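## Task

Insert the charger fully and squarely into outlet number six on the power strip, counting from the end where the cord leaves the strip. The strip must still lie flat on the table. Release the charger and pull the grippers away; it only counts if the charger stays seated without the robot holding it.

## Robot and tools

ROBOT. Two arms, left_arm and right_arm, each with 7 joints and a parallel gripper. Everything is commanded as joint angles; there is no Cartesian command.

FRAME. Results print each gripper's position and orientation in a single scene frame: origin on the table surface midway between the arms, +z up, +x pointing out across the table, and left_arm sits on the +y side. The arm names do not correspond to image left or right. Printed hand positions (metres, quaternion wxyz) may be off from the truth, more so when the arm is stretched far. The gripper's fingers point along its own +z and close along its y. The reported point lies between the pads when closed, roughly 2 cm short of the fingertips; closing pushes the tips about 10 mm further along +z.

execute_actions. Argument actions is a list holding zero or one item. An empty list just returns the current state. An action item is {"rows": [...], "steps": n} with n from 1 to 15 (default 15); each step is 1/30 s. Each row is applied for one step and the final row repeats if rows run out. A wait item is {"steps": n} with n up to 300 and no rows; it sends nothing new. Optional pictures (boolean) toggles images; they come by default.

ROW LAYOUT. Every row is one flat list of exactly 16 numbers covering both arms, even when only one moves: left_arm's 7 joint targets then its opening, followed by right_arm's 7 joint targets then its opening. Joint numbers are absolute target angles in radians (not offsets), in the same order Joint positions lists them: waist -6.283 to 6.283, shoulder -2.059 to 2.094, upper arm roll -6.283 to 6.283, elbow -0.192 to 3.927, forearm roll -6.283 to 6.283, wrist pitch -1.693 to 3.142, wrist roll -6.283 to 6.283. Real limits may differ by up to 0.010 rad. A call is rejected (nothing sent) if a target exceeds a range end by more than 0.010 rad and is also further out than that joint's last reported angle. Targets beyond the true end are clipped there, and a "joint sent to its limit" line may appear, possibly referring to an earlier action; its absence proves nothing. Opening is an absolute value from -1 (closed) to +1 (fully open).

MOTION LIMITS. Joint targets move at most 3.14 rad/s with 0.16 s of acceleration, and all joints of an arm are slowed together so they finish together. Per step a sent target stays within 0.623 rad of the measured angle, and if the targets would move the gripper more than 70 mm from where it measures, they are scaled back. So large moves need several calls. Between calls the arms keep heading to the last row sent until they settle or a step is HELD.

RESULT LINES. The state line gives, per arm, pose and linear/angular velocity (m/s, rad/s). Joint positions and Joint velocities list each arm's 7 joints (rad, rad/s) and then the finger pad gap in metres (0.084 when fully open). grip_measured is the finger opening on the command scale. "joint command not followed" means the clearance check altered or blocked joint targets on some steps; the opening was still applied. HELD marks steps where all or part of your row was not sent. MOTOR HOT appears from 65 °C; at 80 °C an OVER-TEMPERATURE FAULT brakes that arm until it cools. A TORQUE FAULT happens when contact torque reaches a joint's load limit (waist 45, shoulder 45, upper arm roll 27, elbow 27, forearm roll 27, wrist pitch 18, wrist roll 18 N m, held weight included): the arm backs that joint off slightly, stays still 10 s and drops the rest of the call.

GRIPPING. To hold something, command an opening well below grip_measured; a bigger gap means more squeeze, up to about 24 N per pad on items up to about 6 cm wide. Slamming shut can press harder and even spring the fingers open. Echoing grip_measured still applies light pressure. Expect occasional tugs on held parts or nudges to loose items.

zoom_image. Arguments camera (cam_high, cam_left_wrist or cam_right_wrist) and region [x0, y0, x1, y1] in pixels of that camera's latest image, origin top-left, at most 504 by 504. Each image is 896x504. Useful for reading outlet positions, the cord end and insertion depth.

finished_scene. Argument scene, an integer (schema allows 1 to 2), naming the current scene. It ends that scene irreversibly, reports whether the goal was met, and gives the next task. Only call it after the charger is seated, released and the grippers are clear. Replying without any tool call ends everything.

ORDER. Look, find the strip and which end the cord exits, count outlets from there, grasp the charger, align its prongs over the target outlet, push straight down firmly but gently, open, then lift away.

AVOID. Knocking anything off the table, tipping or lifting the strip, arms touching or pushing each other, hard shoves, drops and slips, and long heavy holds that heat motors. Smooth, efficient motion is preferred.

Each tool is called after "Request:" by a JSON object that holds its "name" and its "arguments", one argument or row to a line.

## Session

Request:
{"name": "execute_actions", "arguments": {
  "actions": []
}}

Scene clock: 0.00 s of 4500.00 s.
left_arm: end_effector_position=(+0.7782, +0.0053, +0.1582) grip_measured=+1.00 end_effector_quat_wxyz=(+0.527, -0.485, +0.528, -0.456) end_effector_velocity=(+0.000, +0.000, +0.000) end_effector_angular_velocity=(+0.000, -0.001, +0.000) | right_arm: end_effector_position=(+0.3288, -0.8750, +0.3643) grip_measured=+1.00 end_effector_quat_wxyz=(+0.211, +0.738, +0.607, -0.204) end_effector_velocity=(-0.000, +0.000, +0.001) end_effector_angular_velocity=(-0.001, -0.001, +0.000)
Joint positions: left_arm=[-0.468  0.977  0.261  1.845  2.361  0.704 -1.068  0.084] | right_arm=[-0.85   0.05   0.085  1.368 -0.486  0.9   -2.102  0.084]
Joint velocities: left_arm=[ 0.    -0.     0.    -0.     0.     0.001  0.    -0.   ] | right_arm=[-0.    -0.001  0.     0.     0.     0.    -0.001 -0.   ]
Motor temperatures (°C, as the motors report them): left_arm=[34 33 34 34 33 41 33] | right_arm=[34 31 35 31 34 41 40]

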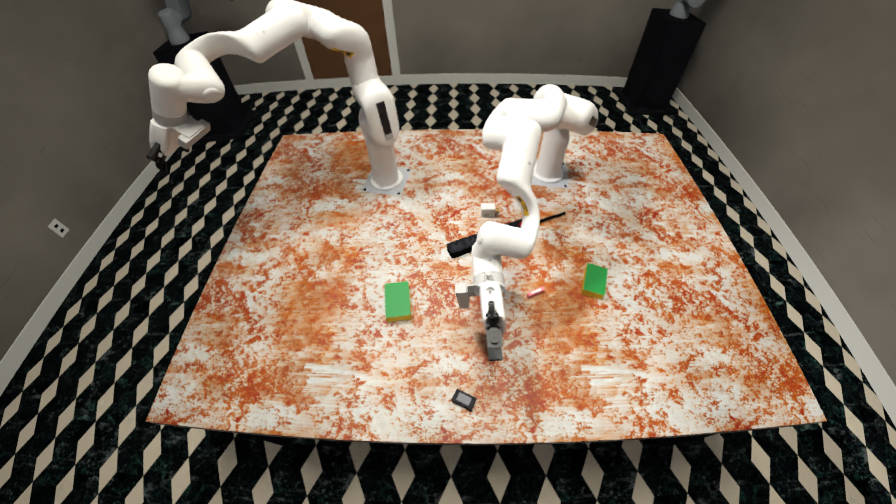

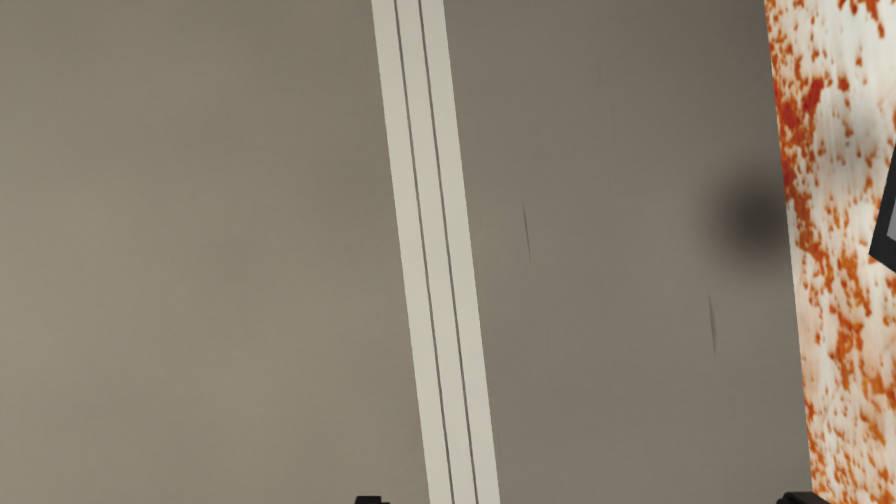

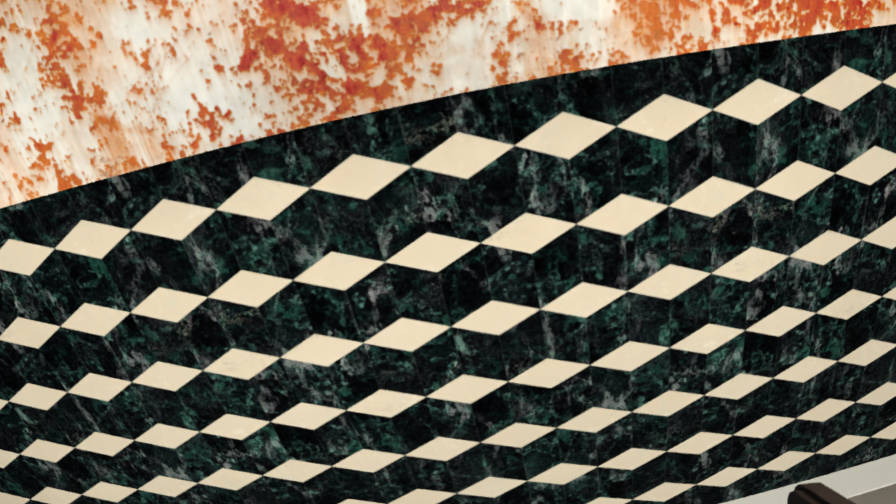

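Request:
{"name": "execute_actions", "arguments": {
  "actions": [
    {"rows":[[-0.64,-0.693,0,0.588,0,1.281,0,1,0.3,-0.4,0,0.6,0,1.0,0,1]]}
  ],
  "pictures": false
}}

Request:
{"name": "execute_actions", "arguments": {
  "actions": [
    {"steps":70}
  ]
}}

Request:
{"name": "zoom_image", "arguments": {
  "camera": "cam_high",
  "region": [430,180,580,280]
}}

Scene clock: 6.20 s of 4500.00 s.
left_arm: end_effector_position=(+0.6585, +0.0244, +0.2645) grip_measured=+1.00 end_effector_quat_wxyz=(+0.591, -0.561, +0.472, -0.337) end_effector_velocity=(-0.347, +0.174, +0.119) end_effector_angular_velocity=(+0.296, +0.661, +0.708) | right_arm: end_effector_position=(+0.4021, -0.7054, +0.3004) grip_measured=+1.00 end_effector_quat_wxyz=(+0.168, +0.794, +0.579, -0.081) end_effector_velocity=(+0.116, +0.397, -0.150) end_effector_angular_velocity=(+0.509, -0.207, -0.165)
Joint positions: left_arm=[-0.568  0.508  0.11   1.378  1.893  1.036 -0.599  0.084] | right_arm=[-0.553 -0.131  0.052  1.079 -0.291  0.94  -1.804  0.084]
Joint velocities: left_arm=[-0.156 -1.147 -0.237 -1.133 -1.137  0.517  1.135  0.   ] | right_arm=[ 0.723 -0.337 -0.066 -0.6    0.364  0.075  0.72   0.   ]
Motor temperatures (°C, as the motors report them): left_arm=[34 33 34 36 33 41 33] | right_arm=[34 32 35 34 34 41 40]
Steps of this call (steps 1 to 90: nothing new was sent; then 2.70 s passed at rest; steps 91 to 105: all 15 steps of this action). Readings (joint positions):
91: left_arm=[-0.469 0.977 0.261 1.845 2.361 0.704 -1.067] | right_arm=[-0.850 0.050 0.085 1.368 -0.486 0.900 -2.102]
92: left_arm=[-0.469 0.973 0.259 1.839 2.356 0.709 -1.062] | right_arm=[-0.846 0.047 0.083 1.364 -0.482 0.900 -2.097]
94: left_arm=[-0.479 0.930 0.242 1.787 2.308 0.754 -1.013] | right_arm=[-0.810 0.018 0.072 1.324 -0.451 0.907 -2.056]
98: left_arm=[-0.522 0.776 0.180 1.645 2.160 0.879 -0.866] | right_arm=[-0.713 -0.045 0.069 1.232 -0.384 0.920 -1.965]
105: the state above

Scene clock: 8.53 s of 4500.00 s.
left_arm: end_effector_position=(+0.2003, +0.0838, +0.2509) grip_measured=+1.00 end_effector_quat_wxyz=(-0.000, +0.925, -0.381, -0.000) end_effector_velocity=(-0.000, +0.000, -0.001) end_effector_angular_velocity=(+0.002, +0.001, -0.000) | right_arm: end_effector_position=(+0.3784, -0.3118, +0.1860) grip_measured=+1.00 end_effector_quat_wxyz=(-0.000, +0.998, +0.058, +0.000) end_effector_velocity=(+0.000, -0.000, +0.000) end_effector_angular_velocity=(+0.000, -0.001, -0.000)
Joint positions: left_arm=[-0.64  -0.693  0.     0.588  0.     1.281 -0.     0.084] | right_arm=[ 0.3   -0.4   -0.     0.6   -0.     1.    -0.     0.084]
Joint velocities: left_arm=[ 0.     0.    -0.    -0.002  0.     0.     0.    -0.   ] | right_arm=[-0.    -0.001 -0.     0.     0.     0.    -0.     0.   ]
Motor temperatures (°C, as the motors report them): left_arm=[34 33 34 36 33 41 33] | right_arm=[34 32 35 34 34 41 40]
Steps of this call (steps 1 to 60: the robot went on to your last target; steps 61 to 70: nothing new was sent). Readings (joint positions):
1: left_arm=[-0.573 0.470 0.102 1.340 1.855 1.052 -0.562] | right_arm=[-0.528 -0.142 0.050 1.060 -0.279 0.942 -1.780]
2: left_arm=[-0.578 0.432 0.095 1.302 1.817 1.068 -0.525] | right_arm=[-0.504 -0.153 0.048 1.040 -0.267 0.945 -1.755]
4: left_arm=[-0.586 0.359 0.083 1.228 1.744 1.095 -0.458] | right_arm=[-0.453 -0.173 0.044 1.003 -0.245 0.949 -1.705]
8: left_arm=[-0.598 0.216 0.065 1.087 1.601 1.138 -0.352] | right_arm=[-0.348 -0.212 0.036 0.935 -0.204 0.958 -1.599]
70: the state above
All arms were judged still, so your last target was given up. Only a new action makes them travel on or press farther. Fingers that are still opening or closing keep moving.

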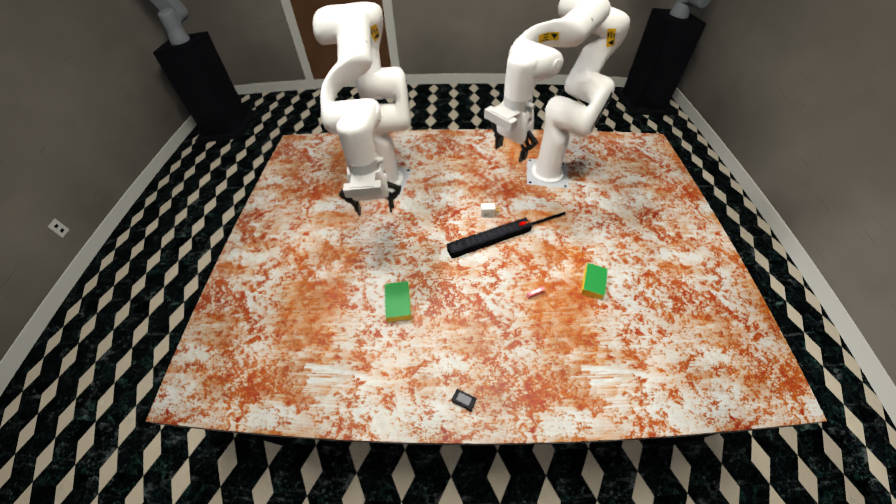

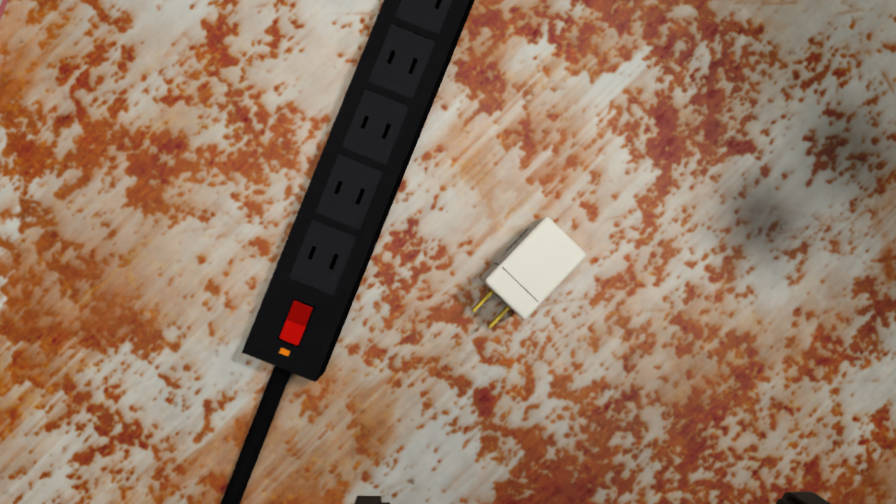

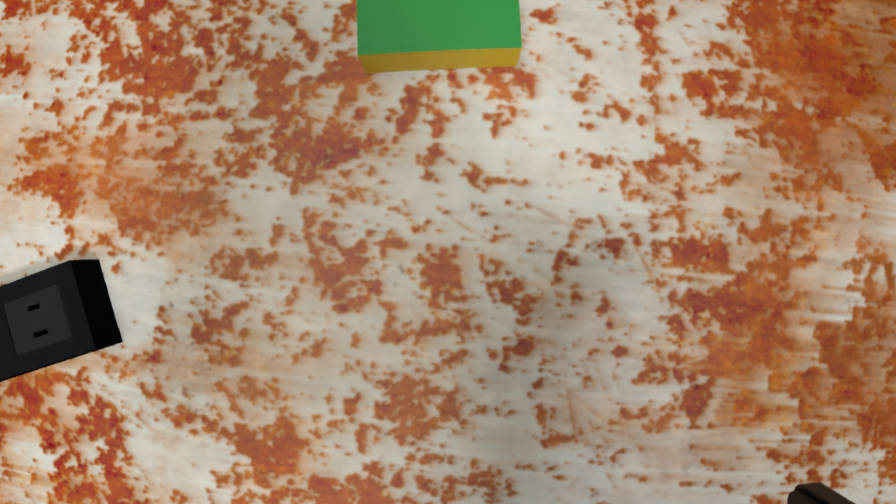

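Region (430, 180, 580, 280) of cam_high's 896x504 image, scaled by 3.360, with more detail than that image has.

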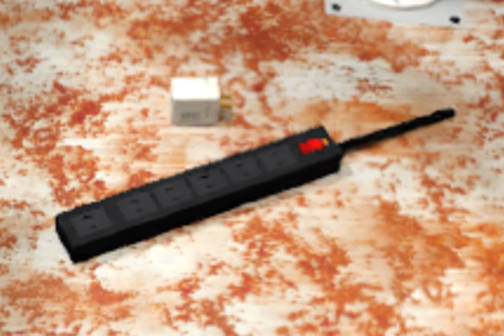

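Request:
{"name": "execute_actions", "arguments": {
  "actions": [
    {"rows":[[-0.686,-0.247,0,0.452,0,0.699,-2.4,0.6,0.843,0.094,0,0.829,0,0.735,1.8,1]]}
  ],
  "pictures": false
}}

Request:
{"name": "execute_actions", "arguments": {
  "actions": [
    {"steps":25}
  ]
}}

Scene clock: 25.47 s of 4500.00 s.
left_arm: end_effector_position=(+0.2280, +0.0383, +0.1240) grip_measured=+0.59 end_effector_quat_wxyz=(-0.001, +1.000, -0.009, -0.001) end_effector_velocity=(+0.000, -0.032, -0.229) end_effector_angular_velocity=(+0.029, +0.014, +2.722) | right_arm: end_effector_position=(+0.4058, -0.1652, +0.1368) grip_measured=+1.00 end_effector_quat_wxyz=(+0.000, +0.999, -0.042, -0.000) end_effector_velocity=(-0.017, +0.319, -0.126) end_effector_angular_velocity=(-0.002, +0.004, -1.086)
Joint positions: left_arm=[-0.679 -0.317 -0.     0.473 -0.     0.793 -0.802  0.069] | right_arm=[ 0.654 -0.078  0.001  0.749  0.     0.827  0.554  0.084]
Joint velocities: left_arm=[-0.065  0.643 -0.    -0.206  0.    -0.818 -2.788 -0.   ] | right_arm=[ 0.712  0.648 -0.     0.297  0.    -0.346  1.798  0.   ]
Motor temperatures (°C, as the motors report them): left_arm=[34 33 34 39 33 41 33] | right_arm=[34 32 35 37 34 41 40]
Steps of this call (steps 1 to 90: nothing new was sent; then 13.43 s passed at rest; steps 91 to 105: all 15 steps of this action). Readings (joint positions):
91: left_arm=[-0.640 -0.693 0.000 0.588 -0.000 1.281 -0.000] | right_arm=[0.300 -0.400 -0.000 0.600 -0.000 1.000 0.000]
92: left_arm=[-0.640 -0.690 0.000 0.587 0.000 1.276 -0.006] | right_arm=[0.304 -0.397 -0.001 0.602 -0.000 0.998 0.006]
94: left_arm=[-0.644 -0.658 0.000 0.580 0.000 1.228 -0.057] | right_arm=[0.343 -0.360 -0.005 0.620 -0.000 0.977 0.055]
98: left_arm=[-0.658 -0.517 0.000 0.534 -0.000 1.053 -0.262] | right_arm=[0.472 -0.244 0.001 0.673 0.000 0.916 0.211]
105: the state above

Scene clock: 26.30 s of 4500.00 s.
left_arm: end_effector_position=(+0.2286, +0.0340, +0.1002) grip_measured=+0.59 end_effector_quat_wxyz=(+0.000, +0.708, +0.707, +0.000) end_effector_velocity=(-0.000, +0.000, -0.000) end_effector_angular_velocity=(+0.002, +0.001, +0.031) | right_arm: end_effector_position=(+0.3908, -0.0801, +0.1003) grip_measured=+1.00 end_effector_quat_wxyz=(-0.000, +0.842, -0.540, +0.000) end_effector_velocity=(-0.001, +0.001, -0.000) end_effector_angular_velocity=(+0.000, +0.001, -0.008)
Joint positions: left_arm=[-0.686 -0.247  0.     0.452  0.     0.699 -2.397  0.069] | right_arm=[ 0.843  0.094 -0.     0.829 -0.     0.735  1.799  0.084]
Joint velocities: left_arm=[ 0.     0.001  0.    -0.     0.001  0.001 -0.031  0.   ] | right_arm=[ 0.002  0.002  0.001  0.001  0.001 -0.     0.01  -0.   ]
Motor temperatures (°C, as the motors report them): left_arm=[34 33 34 39 33 41 33] | right_arm=[34 32 35 37 34 41 40]
Steps of this call (steps 1 to 25: the robot went on to your last target). Readings (joint positions):
1: left_arm=[-0.681 -0.298 -0.000 0.467 -0.000 0.769 -0.895] | right_arm=[0.678 -0.057 0.001 0.759 0.000 0.816 0.616]
2: left_arm=[-0.682 -0.283 -0.000 0.462 -0.000 0.749 -0.989] | right_arm=[0.700 -0.036 0.001 0.769 0.000 0.805 0.684]
4: left_arm=[-0.684 -0.264 -0.000 0.456 -0.000 0.723 -1.177] | right_arm=[0.743 0.003 0.001 0.787 0.000 0.784 0.838]
8: left_arm=[-0.686 -0.252 0.000 0.454 0.000 0.704 -1.552] | right_arm=[0.810 0.064 0.002 0.814 0.000 0.752 1.202]
25: the state above

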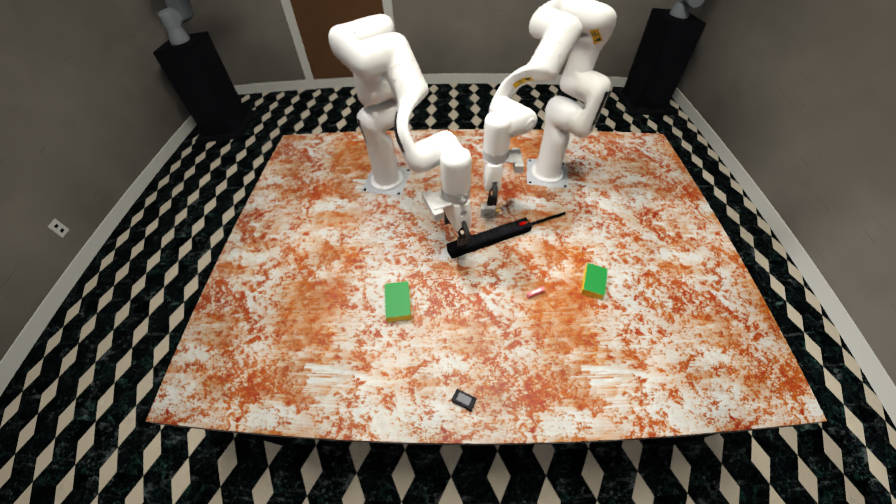

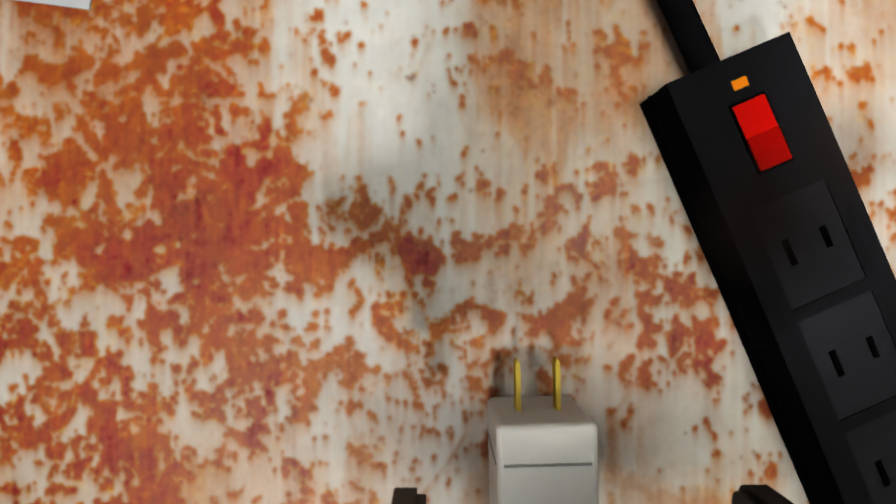

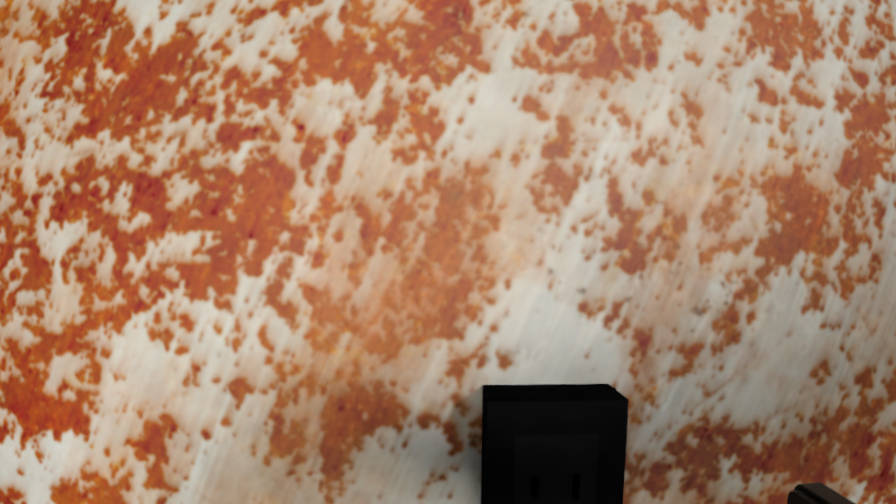

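Request:
{"name": "execute_actions", "arguments": {
  "actions": [
    {"rows":[[-0.686,-0.02,0,0.407,0,0.427,-2.4,0.6,0.3,-0.1,0,0.75,0,0.85,1.8,1]]}
  ],
  "pictures": false
}}

Request:
{"name": "execute_actions", "arguments": {
  "actions": [
    {"rows":[[-0.686,-0.02,0,0.407,0,0.427,-2.4,-0.6,0.3,-0.1,0,0.75,0,0.85,1.8,1]]}
  ],
  "pictures": false
}}

Request:
{"name": "execute_actions", "arguments": {
  "actions": [
    {"rows":[[-0.686,-0.024,0,0.407,0,0.431,-3.1416,-0.6,0.3,-0.1,0,0.75,0,0.85,1.8,1]]}
  ],
  "pictures": false
}}

Request:
{"name": "execute_actions", "arguments": {
  "actions": [
    {"steps":8}
  ],
  "pictures": false
}}

Request:
{"name": "execute_actions", "arguments": {
  "actions": [
    {"rows":[[-0.686,-0.024,0,0.407,0,0.431,-3.1416,0.5,0.3,-0.1,0,0.75,0,0.85,1.8,1]],"steps":10}
  ],
  "pictures": false
}}

Request:
{"name": "execute_actions", "arguments": {
  "actions": [
    {"rows":[[-0.686,0.21,0,0.79,0,0.97,-3.1416,0.5,0.3,-0.1,0,0.75,0,0.85,1.8,1]]}
  ],
  "pictures": false
}}

Request:
{"name": "execute_actions", "arguments": {
  "actions": [
    {"rows":[[-0.686,0.5355,0,1.174,0,1.41,-3.1416,0.5,0.3,-0.1,0,0.75,0,0.85,1.8,1]]}
  ],
  "pictures": false
}}

Request:
{"name": "execute_actions", "arguments": {
  "actions": [
    {"steps":12}
  ]
}}

Scene clock: 44.50 s of 4500.00 s.
left_arm: end_effector_position=(+0.2292, +0.0333, +0.0310) grip_measured=+0.59 end_effector_quat_wxyz=(+0.001, +0.707, +0.708, -0.000) end_effector_velocity=(+0.001, -0.001, -0.002) end_effector_angular_velocity=(-0.008, -0.007, -0.000) | right_arm: end_effector_position=(+0.4438, -0.2415, +0.1332) grip_measured=+1.00 end_effector_quat_wxyz=(-0.000, +0.720, -0.694, +0.000) end_effector_velocity=(+0.040, -0.393, +0.073) end_effector_angular_velocity=(-0.000, +0.000, -0.932)
Joint positions: left_arm=[-0.686 -0.022 -0.     0.408  0.     0.429 -2.4    0.069] | right_arm=[ 0.45  -0.046 -0.001  0.772 -0.     0.818  1.8    0.084]
Joint velocities: left_arm=[-0.     0.009 -0.    -0.004 -0.    -0.022 -0.    -0.   ] | right_arm=[-0.936 -0.336  0.004 -0.138 -0.001  0.198  0.001 -0.   ]
Motor temperatures (°C, as the motors report them): left_arm=[34 33 34 38 33 41 33] | right_arm=[34 32 35 36 34 41 40]
Steps of this call (steps 1 to 30: the robot went on to your last target; steps 31 to 90: nothing new was sent; then 14.70 s passed at rest; steps 91 to 105: all 15 steps of this action). Readings (joint positions):
91: left_arm=[-0.686 -0.247 -0.000 0.452 -0.000 0.699 -2.400] | right_arm=[0.843 0.094 0.000 0.829 -0.000 0.735 1.800]
92: left_arm=[-0.686 -0.244 -0.000 0.452 -0.000 0.693 -2.400] | right_arm=[0.839 0.093 0.001 0.828 -0.000 0.736 1.800]
94: left_arm=[-0.686 -0.206 -0.000 0.447 0.000 0.642 -2.400] | right_arm=[0.797 0.077 0.008 0.821 0.000 0.746 1.800]
98: left_arm=[-0.686 -0.055 0.000 0.411 -0.000 0.477 -2.400] | right_arm=[0.665 0.031 -0.003 0.804 -0.000 0.772 1.800]
105: the state above

Scene clock: 45.00 s of 4500.00 s.
left_arm: end_effector_position=(+0.2288, +0.0338, +0.0302) grip_measured=-0.32 end_effector_quat_wxyz=(+0.001, +0.707, +0.708, -0.000) end_effector_velocity=(-0.000, +0.000, -0.001) end_effector_angular_velocity=(+0.001, +0.001, -0.000) | right_arm: end_effector_position=(+0.4449, -0.3030, +0.1443) grip_measured=+1.00 end_effector_quat_wxyz=(+0.000, +0.667, -0.745, -0.000) end_effector_velocity=(+0.002, -0.007, +0.002) end_effector_angular_velocity=(+0.001, -0.004, -0.017)
Joint positions: left_arm=[-0.686 -0.021  0.     0.407  0.     0.427 -2.4    0.03 ] | right_arm=[ 0.302 -0.1    0.001  0.75   0.     0.85   1.8    0.084]
Joint velocities: left_arm=[-0.     0.001 -0.    -0.     0.    -0.     0.     0.   ] | right_arm=[-0.011 -0.003 -0.007  0.001 -0.     0.001 -0.001 -0.   ]
Motor temperatures (°C, as the motors report them): left_arm=[34 33 34 38 33 41 33] | right_arm=[34 32 35 36 34 41 40]
Steps of this call (steps 1 to 15: all 15 steps of this action). Readings (joint positions):
1: left_arm=[-0.686 -0.022 -0.000 0.408 0.000 0.428 -2.400] | right_arm=[0.419 -0.057 -0.001 0.768 -0.000 0.825 1.800]
2: left_arm=[-0.686 -0.022 -0.000 0.408 0.000 0.428 -2.400] | right_arm=[0.388 -0.068 -0.001 0.763 -0.000 0.831 1.800]
4: left_arm=[-0.686 -0.021 -0.000 0.407 0.000 0.427 -2.400] | right_arm=[0.337 -0.087 -0.003 0.756 -0.000 0.841 1.800]
8: left_arm=[-0.686 -0.021 0.000 0.407 0.000 0.427 -2.400] | right_arm=[0.306 -0.098 -0.000 0.751 -0.000 0.849 1.800]
15: the state above

Scene clock: 45.50 s of 4500.00 s.
left_arm: end_effector_position=(+0.2283, +0.0344, +0.0306) grip_measured=-0.32 end_effector_quat_wxyz=(-0.001, +0.412, +0.911, +0.000) end_effector_velocity=(+0.001, -0.002, +0.002) end_effector_angular_velocity=(-0.004, -0.005, +0.301) | right_arm: end_effector_position=(+0.4450, -0.3040, +0.1445) grip_measured=+1.00 end_effector_quat_wxyz=(+0.000, +0.666, -0.746, -0.000) end_effector_velocity=(+0.000, -0.001, +0.000) end_effector_angular_velocity=(+0.000, -0.001, -0.001)
Joint positions: left_arm=[-0.686 -0.024  0.     0.406 -0.     0.431 -3.12   0.03 ] | right_arm=[ 0.3   -0.1    0.     0.75   0.     0.85   1.8    0.084]
Joint velocities: left_arm=[-0.    -0.003 -0.001  0.003  0.    -0.    -0.302 -0.   ] | right_arm=[-0.002 -0.    -0.     0.001  0.     0.    -0.001  0.   ]
Motor temperatures (°C, as the motors report them): left_arm=[34 33 34 38 33 41 33] | right_arm=[34 32 35 36 34 41 40]
Steps of this call (steps 1 to 15: all 15 steps of this action). Readings (joint positions):
1: left_arm=[-0.686 -0.021 0.000 0.407 0.000 0.427 -2.400] | right_arm=[0.301 -0.100 0.001 0.750 0.000 0.850 1.800]
2: left_arm=[-0.686 -0.021 -0.000 0.407 0.000 0.427 -2.406] | right_arm=[0.301 -0.100 0.001 0.750 0.000 0.850 1.800]
4: left_arm=[-0.686 -0.021 -0.000 0.407 0.000 0.427 -2.457] | right_arm=[0.301 -0.100 0.000 0.750 0.000 0.850 1.800]
8: left_arm=[-0.686 -0.022 -0.000 0.407 -0.000 0.429 -2.755] | right_arm=[0.300 -0.100 0.000 0.750 0.000 0.850 1.800]
15: the state above

Scene clock: 45.77 s of 4500.00 s.
left_arm: end_effector_position=(+0.2285, +0.0341, +0.0308) grip_measured=-0.32 end_effector_quat_wxyz=(-0.000, +0.403, +0.915, +0.000) end_effector_velocity=(+0.001, -0.001, +0.001) end_effector_angular_velocity=(-0.002, -0.001, +0.009) | right_arm: end_effector_position=(+0.4450, -0.3040, +0.1445) grip_measured=+1.00 end_effector_quat_wxyz=(+0.000, +0.666, -0.746, -0.000) end_effector_velocity=(+0.000, -0.000, +0.000) end_effector_angular_velocity=(-0.000, -0.001, +0.001)
Joint positions: left_arm=[-0.686 -0.024  0.     0.407  0.     0.431 -3.141  0.03 ] | right_arm=[ 0.3   -0.1    0.     0.75   0.     0.85   1.8    0.084]
Joint velocities: left_arm=[-0.     0.     0.     0.002 -0.    -0.    -0.009 -0.   ] | right_arm=[-0.001 -0.     0.     0.001 -0.     0.    -0.001  0.   ]
Motor temperatures (°C, as the motors report them): left_arm=[34 33 34 38 33 41 33] | right_arm=[34 32 35 36 34 41 40]
Steps of this call (steps 1 to 8: the robot went on to your last target). Readings (joint positions):
1: left_arm=[-0.686 -0.024 0.000 0.407 -0.000 0.431 -3.128] | right_arm=[0.300 -0.100 0.000 0.750 0.000 0.850 1.800]
2: left_arm=[-0.686 -0.024 0.000 0.407 0.000 0.431 -3.133] | right_arm=[0.300 -0.100 0.000 0.750 0.000 0.850 1.800]
4: left_arm=[-0.686 -0.024 0.000 0.407 0.000 0.431 -3.138] | right_arm=[0.300 -0.100 0.000 0.750 0.000 0.850 1.800]
8: the state above

Scene clock: 46.10 s of 4500.00 s.
left_arm: end_effector_position=(+0.2286, +0.0340, +0.0309) grip_measured=+0.49 end_effector_quat_wxyz=(+0.000, +0.402, +0.916, -0.000) end_effector_velocity=(-0.001, +0.001, -0.001) end_effector_angular_velocity=(+0.003, +0.002, -0.000) | right_arm: end_effector_position=(+0.4450, -0.3040, +0.1445) grip_measured=+1.00 end_effector_quat_wxyz=(-0.000, +0.666, -0.746, -0.000) end_effector_velocity=(-0.000, -0.000, +0.000) end_effector_angular_velocity=(-0.001, -0.001, +0.000)
Joint positions: left_arm=[-0.686 -0.024  0.     0.407  0.     0.431 -3.142  0.065] | right_arm=[ 0.3   -0.1    0.     0.75  -0.     0.85   1.8    0.084]
Joint velocities: left_arm=[ 0.     0.001 -0.    -0.002  0.     0.001 -0.     0.001] | right_arm=[-0.    -0.001  0.    -0.001 -0.001 -0.     0.    -0.   ]
Motor temperatures (°C, as the motors report them): left_arm=[34 33 34 38 33 41 33] | right_arm=[34 32 35 36 34 41 40]
Steps of this call (steps 1 to 10: all 10 steps of this action). Readings (joint positions):
1: left_arm=[-0.686 -0.024 0.000 0.407 0.000 0.431 -3.141] | right_arm=[0.300 -0.100 0.000 0.750 0.000 0.850 1.800]
2: left_arm=[-0.686 -0.024 0.000 0.407 0.000 0.431 -3.141] | right_arm=[0.300 -0.100 0.000 0.750 0.000 0.850 1.800]
4: left_arm=[-0.686 -0.024 0.000 0.407 0.000 0.431 -3.141] | right_arm=[0.300 -0.100 0.000 0.750 -0.000 0.850 1.800]
8: left_arm=[-0.686 -0.024 0.000 0.407 0.000 0.431 -3.142] | right_arm=[0.300 -0.100 0.000 0.750 0.000 0.850 1.800]
10: the state above

Scene clock: 46.60 s of 4500.00 s.
left_arm: end_effector_position=(+0.2315, +0.0309, +0.0365) grip_measured=+0.49 end_effector_quat_wxyz=(-0.175, +0.395, +0.899, +0.077) end_effector_velocity=(-0.006, +0.006, +0.005) end_effector_angular_velocity=(+0.062, +0.058, -0.001) | right_arm: end_effector_position=(+0.4450, -0.3040, +0.1445) grip_measured=+1.00 end_effector_quat_wxyz=(-0.000, +0.666, -0.746, -0.000) end_effector_velocity=(+0.000, -0.000, +0.000) end_effector_angular_velocity=(-0.000, -0.000, +0.000)
Joint positions: left_arm=[-0.686  0.207 -0.     0.784 -0.     0.962 -3.142  0.065] | right_arm=[ 0.3   -0.1    0.     0.75  -0.     0.85   1.8    0.084]
Joint velocities: left_arm=[-0.001  0.028 -0.001  0.053 -0.     0.11   0.     0.   ] | right_arm=[-0.001 -0.     0.     0.    -0.    -0.    -0.002 -0.   ]
Motor temperatures (°C, as the motors report them): left_arm=[34 33 34 38 33 41 33] | right_arm=[34 32 35 37 34 42 40]
Steps of this call (steps 1 to 15: all 15 steps of this action). Readings (joint positions):
1: left_arm=[-0.686 -0.024 0.000 0.407 0.000 0.431 -3.142] | right_arm=[0.300 -0.100 0.000 0.750 0.000 0.850 1.800]
2: left_arm=[-0.686 -0.022 -0.000 0.410 -0.000 0.437 -3.142] | right_arm=[0.300 -0.100 0.000 0.750 0.000 0.850 1.800]
4: left_arm=[-0.686 -0.001 -0.000 0.444 -0.000 0.488 -3.142] | right_arm=[0.300 -0.100 0.000 0.750 -0.000 0.850 1.800]
8: left_arm=[-0.686 0.122 0.000 0.647 0.000 0.765 -3.142] | right_arm=[0.300 -0.100 0.000 0.750 0.000 0.850 1.800]
15: the state above

Scene clock: 47.10 s of 4500.00 s.
left_arm: end_effector_position=(+0.2319, +0.0303, +0.0301) grip_measured=+0.49 end_effector_quat_wxyz=(-0.343, +0.373, +0.849, +0.151) end_effector_velocity=(+0.007, -0.009, +0.013) end_effector_angular_velocity=(+0.010, +0.010, -0.002) | right_arm: end_effector_position=(+0.4450, -0.3040, +0.1445) grip_measured=+1.00 end_effector_quat_wxyz=(-0.000, +0.666, -0.746, -0.000) end_effector_velocity=(+0.000, +0.001, +0.000) end_effector_angular_velocity=(+0.001, -0.001, +0.001)
Joint positions: left_arm=[-0.686  0.532 -0.     1.169 -0.     1.405 -3.142  0.065] | right_arm=[ 0.3   -0.1    0.     0.75   0.     0.85   1.8    0.084]
Joint velocities: left_arm=[-0.001  0.012 -0.001  0.062  0.     0.065  0.     0.   ] | right_arm=[ 0.002 -0.001 -0.     0.     0.001 -0.     0.001  0.   ]
Motor temperatures (°C, as the motors report them): left_arm=[34 33 34 38 33 41 33] | right_arm=[34 32 35 37 34 42 40]
Steps of this call (steps 1 to 15: all 15 steps of this action). Readings (joint positions):
1: left_arm=[-0.686 0.208 -0.000 0.786 -0.000 0.965 -3.142] | right_arm=[0.300 -0.100 0.000 0.750 0.000 0.850 1.800]
2: left_arm=[-0.686 0.211 -0.000 0.791 0.000 0.973 -3.142] | right_arm=[0.300 -0.100 -0.000 0.750 -0.000 0.850 1.800]
4: left_arm=[-0.686 0.246 -0.000 0.835 0.000 1.026 -3.142] | right_arm=[0.300 -0.100 -0.000 0.750 0.000 0.850 1.800]
8: left_arm=[-0.686 0.437 0.000 1.059 -0.000 1.274 -3.142] | right_arm=[0.300 -0.100 0.000 0.750 -0.000 0.850 1.800]
15: the state above

Scene clock: 47.50 s of 4500.00 s.
left_arm: end_effector_position=(+0.2321, +0.0302, +0.0302) grip_measured=+0.49 end_effector_quat_wxyz=(-0.344, +0.373, +0.848, +0.151) end_effector_velocity=(+0.000, -0.000, -0.000) end_effector_angular_velocity=(+0.000, +0.000, -0.000) | right_arm: end_effector_position=(+0.4450, -0.3040, +0.1445) grip_measured=+1.00 end_effector_quat_wxyz=(-0.000, +0.666, -0.746, -0.000) end_effector_velocity=(+0.000, +0.000, +0.000) end_effector_angular_velocity=(+0.000, -0.001, +0.000)
Joint positions: left_arm=[-0.686  0.535 -0.     1.174  0.     1.41  -3.142  0.065] | right_arm=[ 0.3   -0.1   -0.     0.75  -0.     0.85   1.8    0.084]
Joint velocities: left_arm=[ 0.     0.002 -0.     0.002  0.     0.     0.     0.   ] | right_arm=[ 0.    -0.     0.     0.001  0.    -0.    -0.    -0.   ]
Motor temperatures (°C, as the motors report them): left_arm=[34 33 34 38 33 41 33] | right_arm=[34 32 35 37 34 42 40]
Steps of this call (steps 1 to 12: the robot went on to your last target). Readings (joint positions):
1: left_arm=[-0.686 0.532 -0.000 1.171 -0.000 1.407 -3.142] | right_arm=[0.300 -0.100 -0.000 0.750 -0.000 0.850 1.800]
2: left_arm=[-0.686 0.533 -0.000 1.172 -0.000 1.408 -3.142] | right_arm=[0.300 -0.100 0.000 0.750 -0.000 0.850 1.800]
4: left_arm=[-0.686 0.533 -0.000 1.173 0.000 1.409 -3.142] | right_arm=[0.300 -0.100 -0.000 0.750 0.000 0.850 1.800]
8: left_arm=[-0.686 0.535 -0.000 1.173 0.000 1.410 -3.142] | right_arm=[0.300 -0.100 0.000 0.750 0.000 0.850 1.800]
12: the state above

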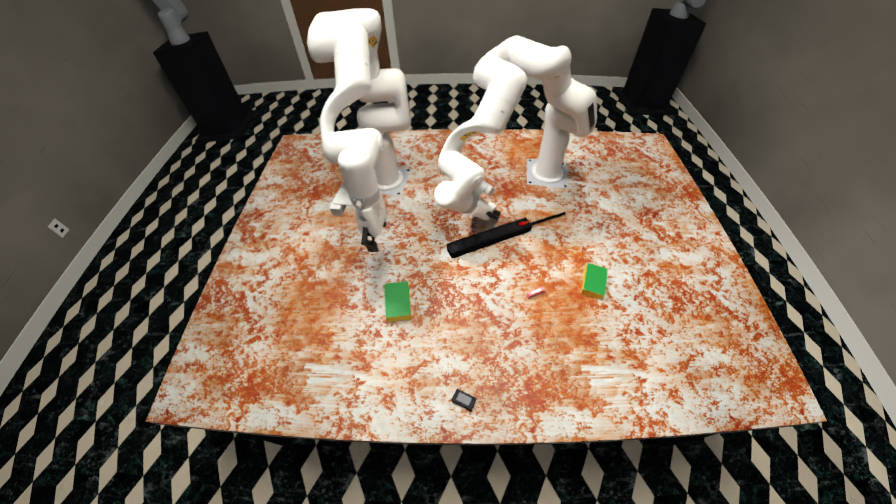

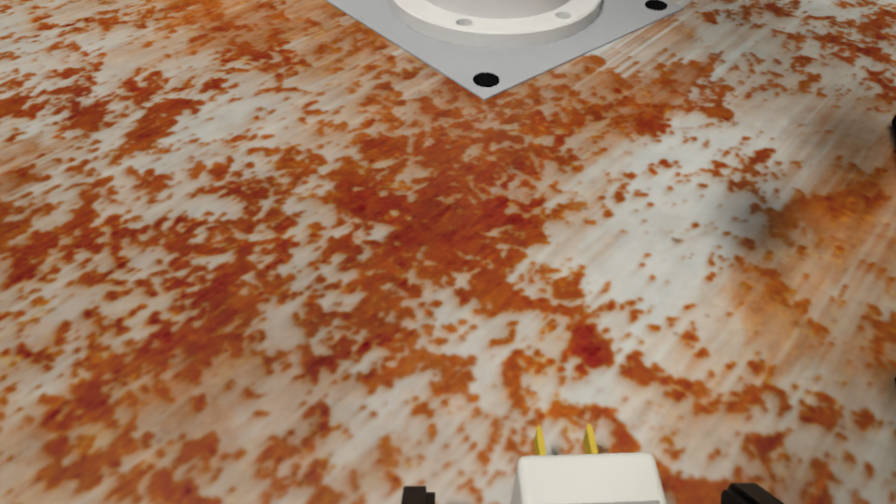

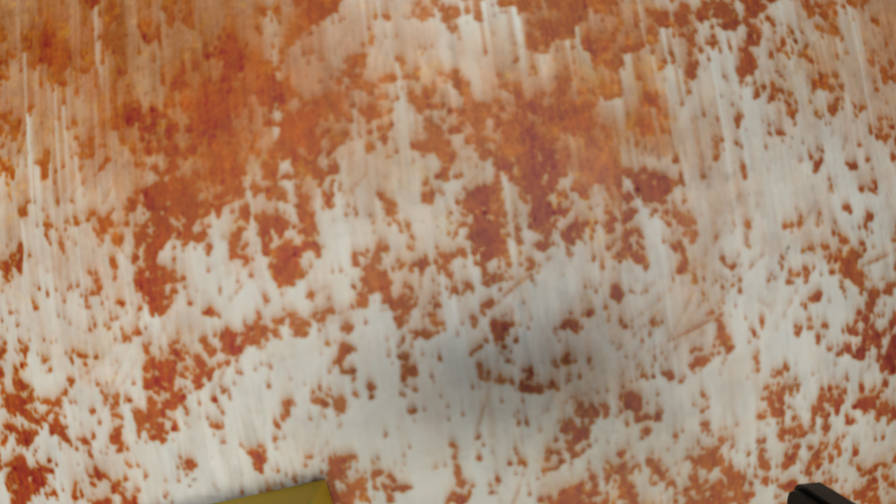

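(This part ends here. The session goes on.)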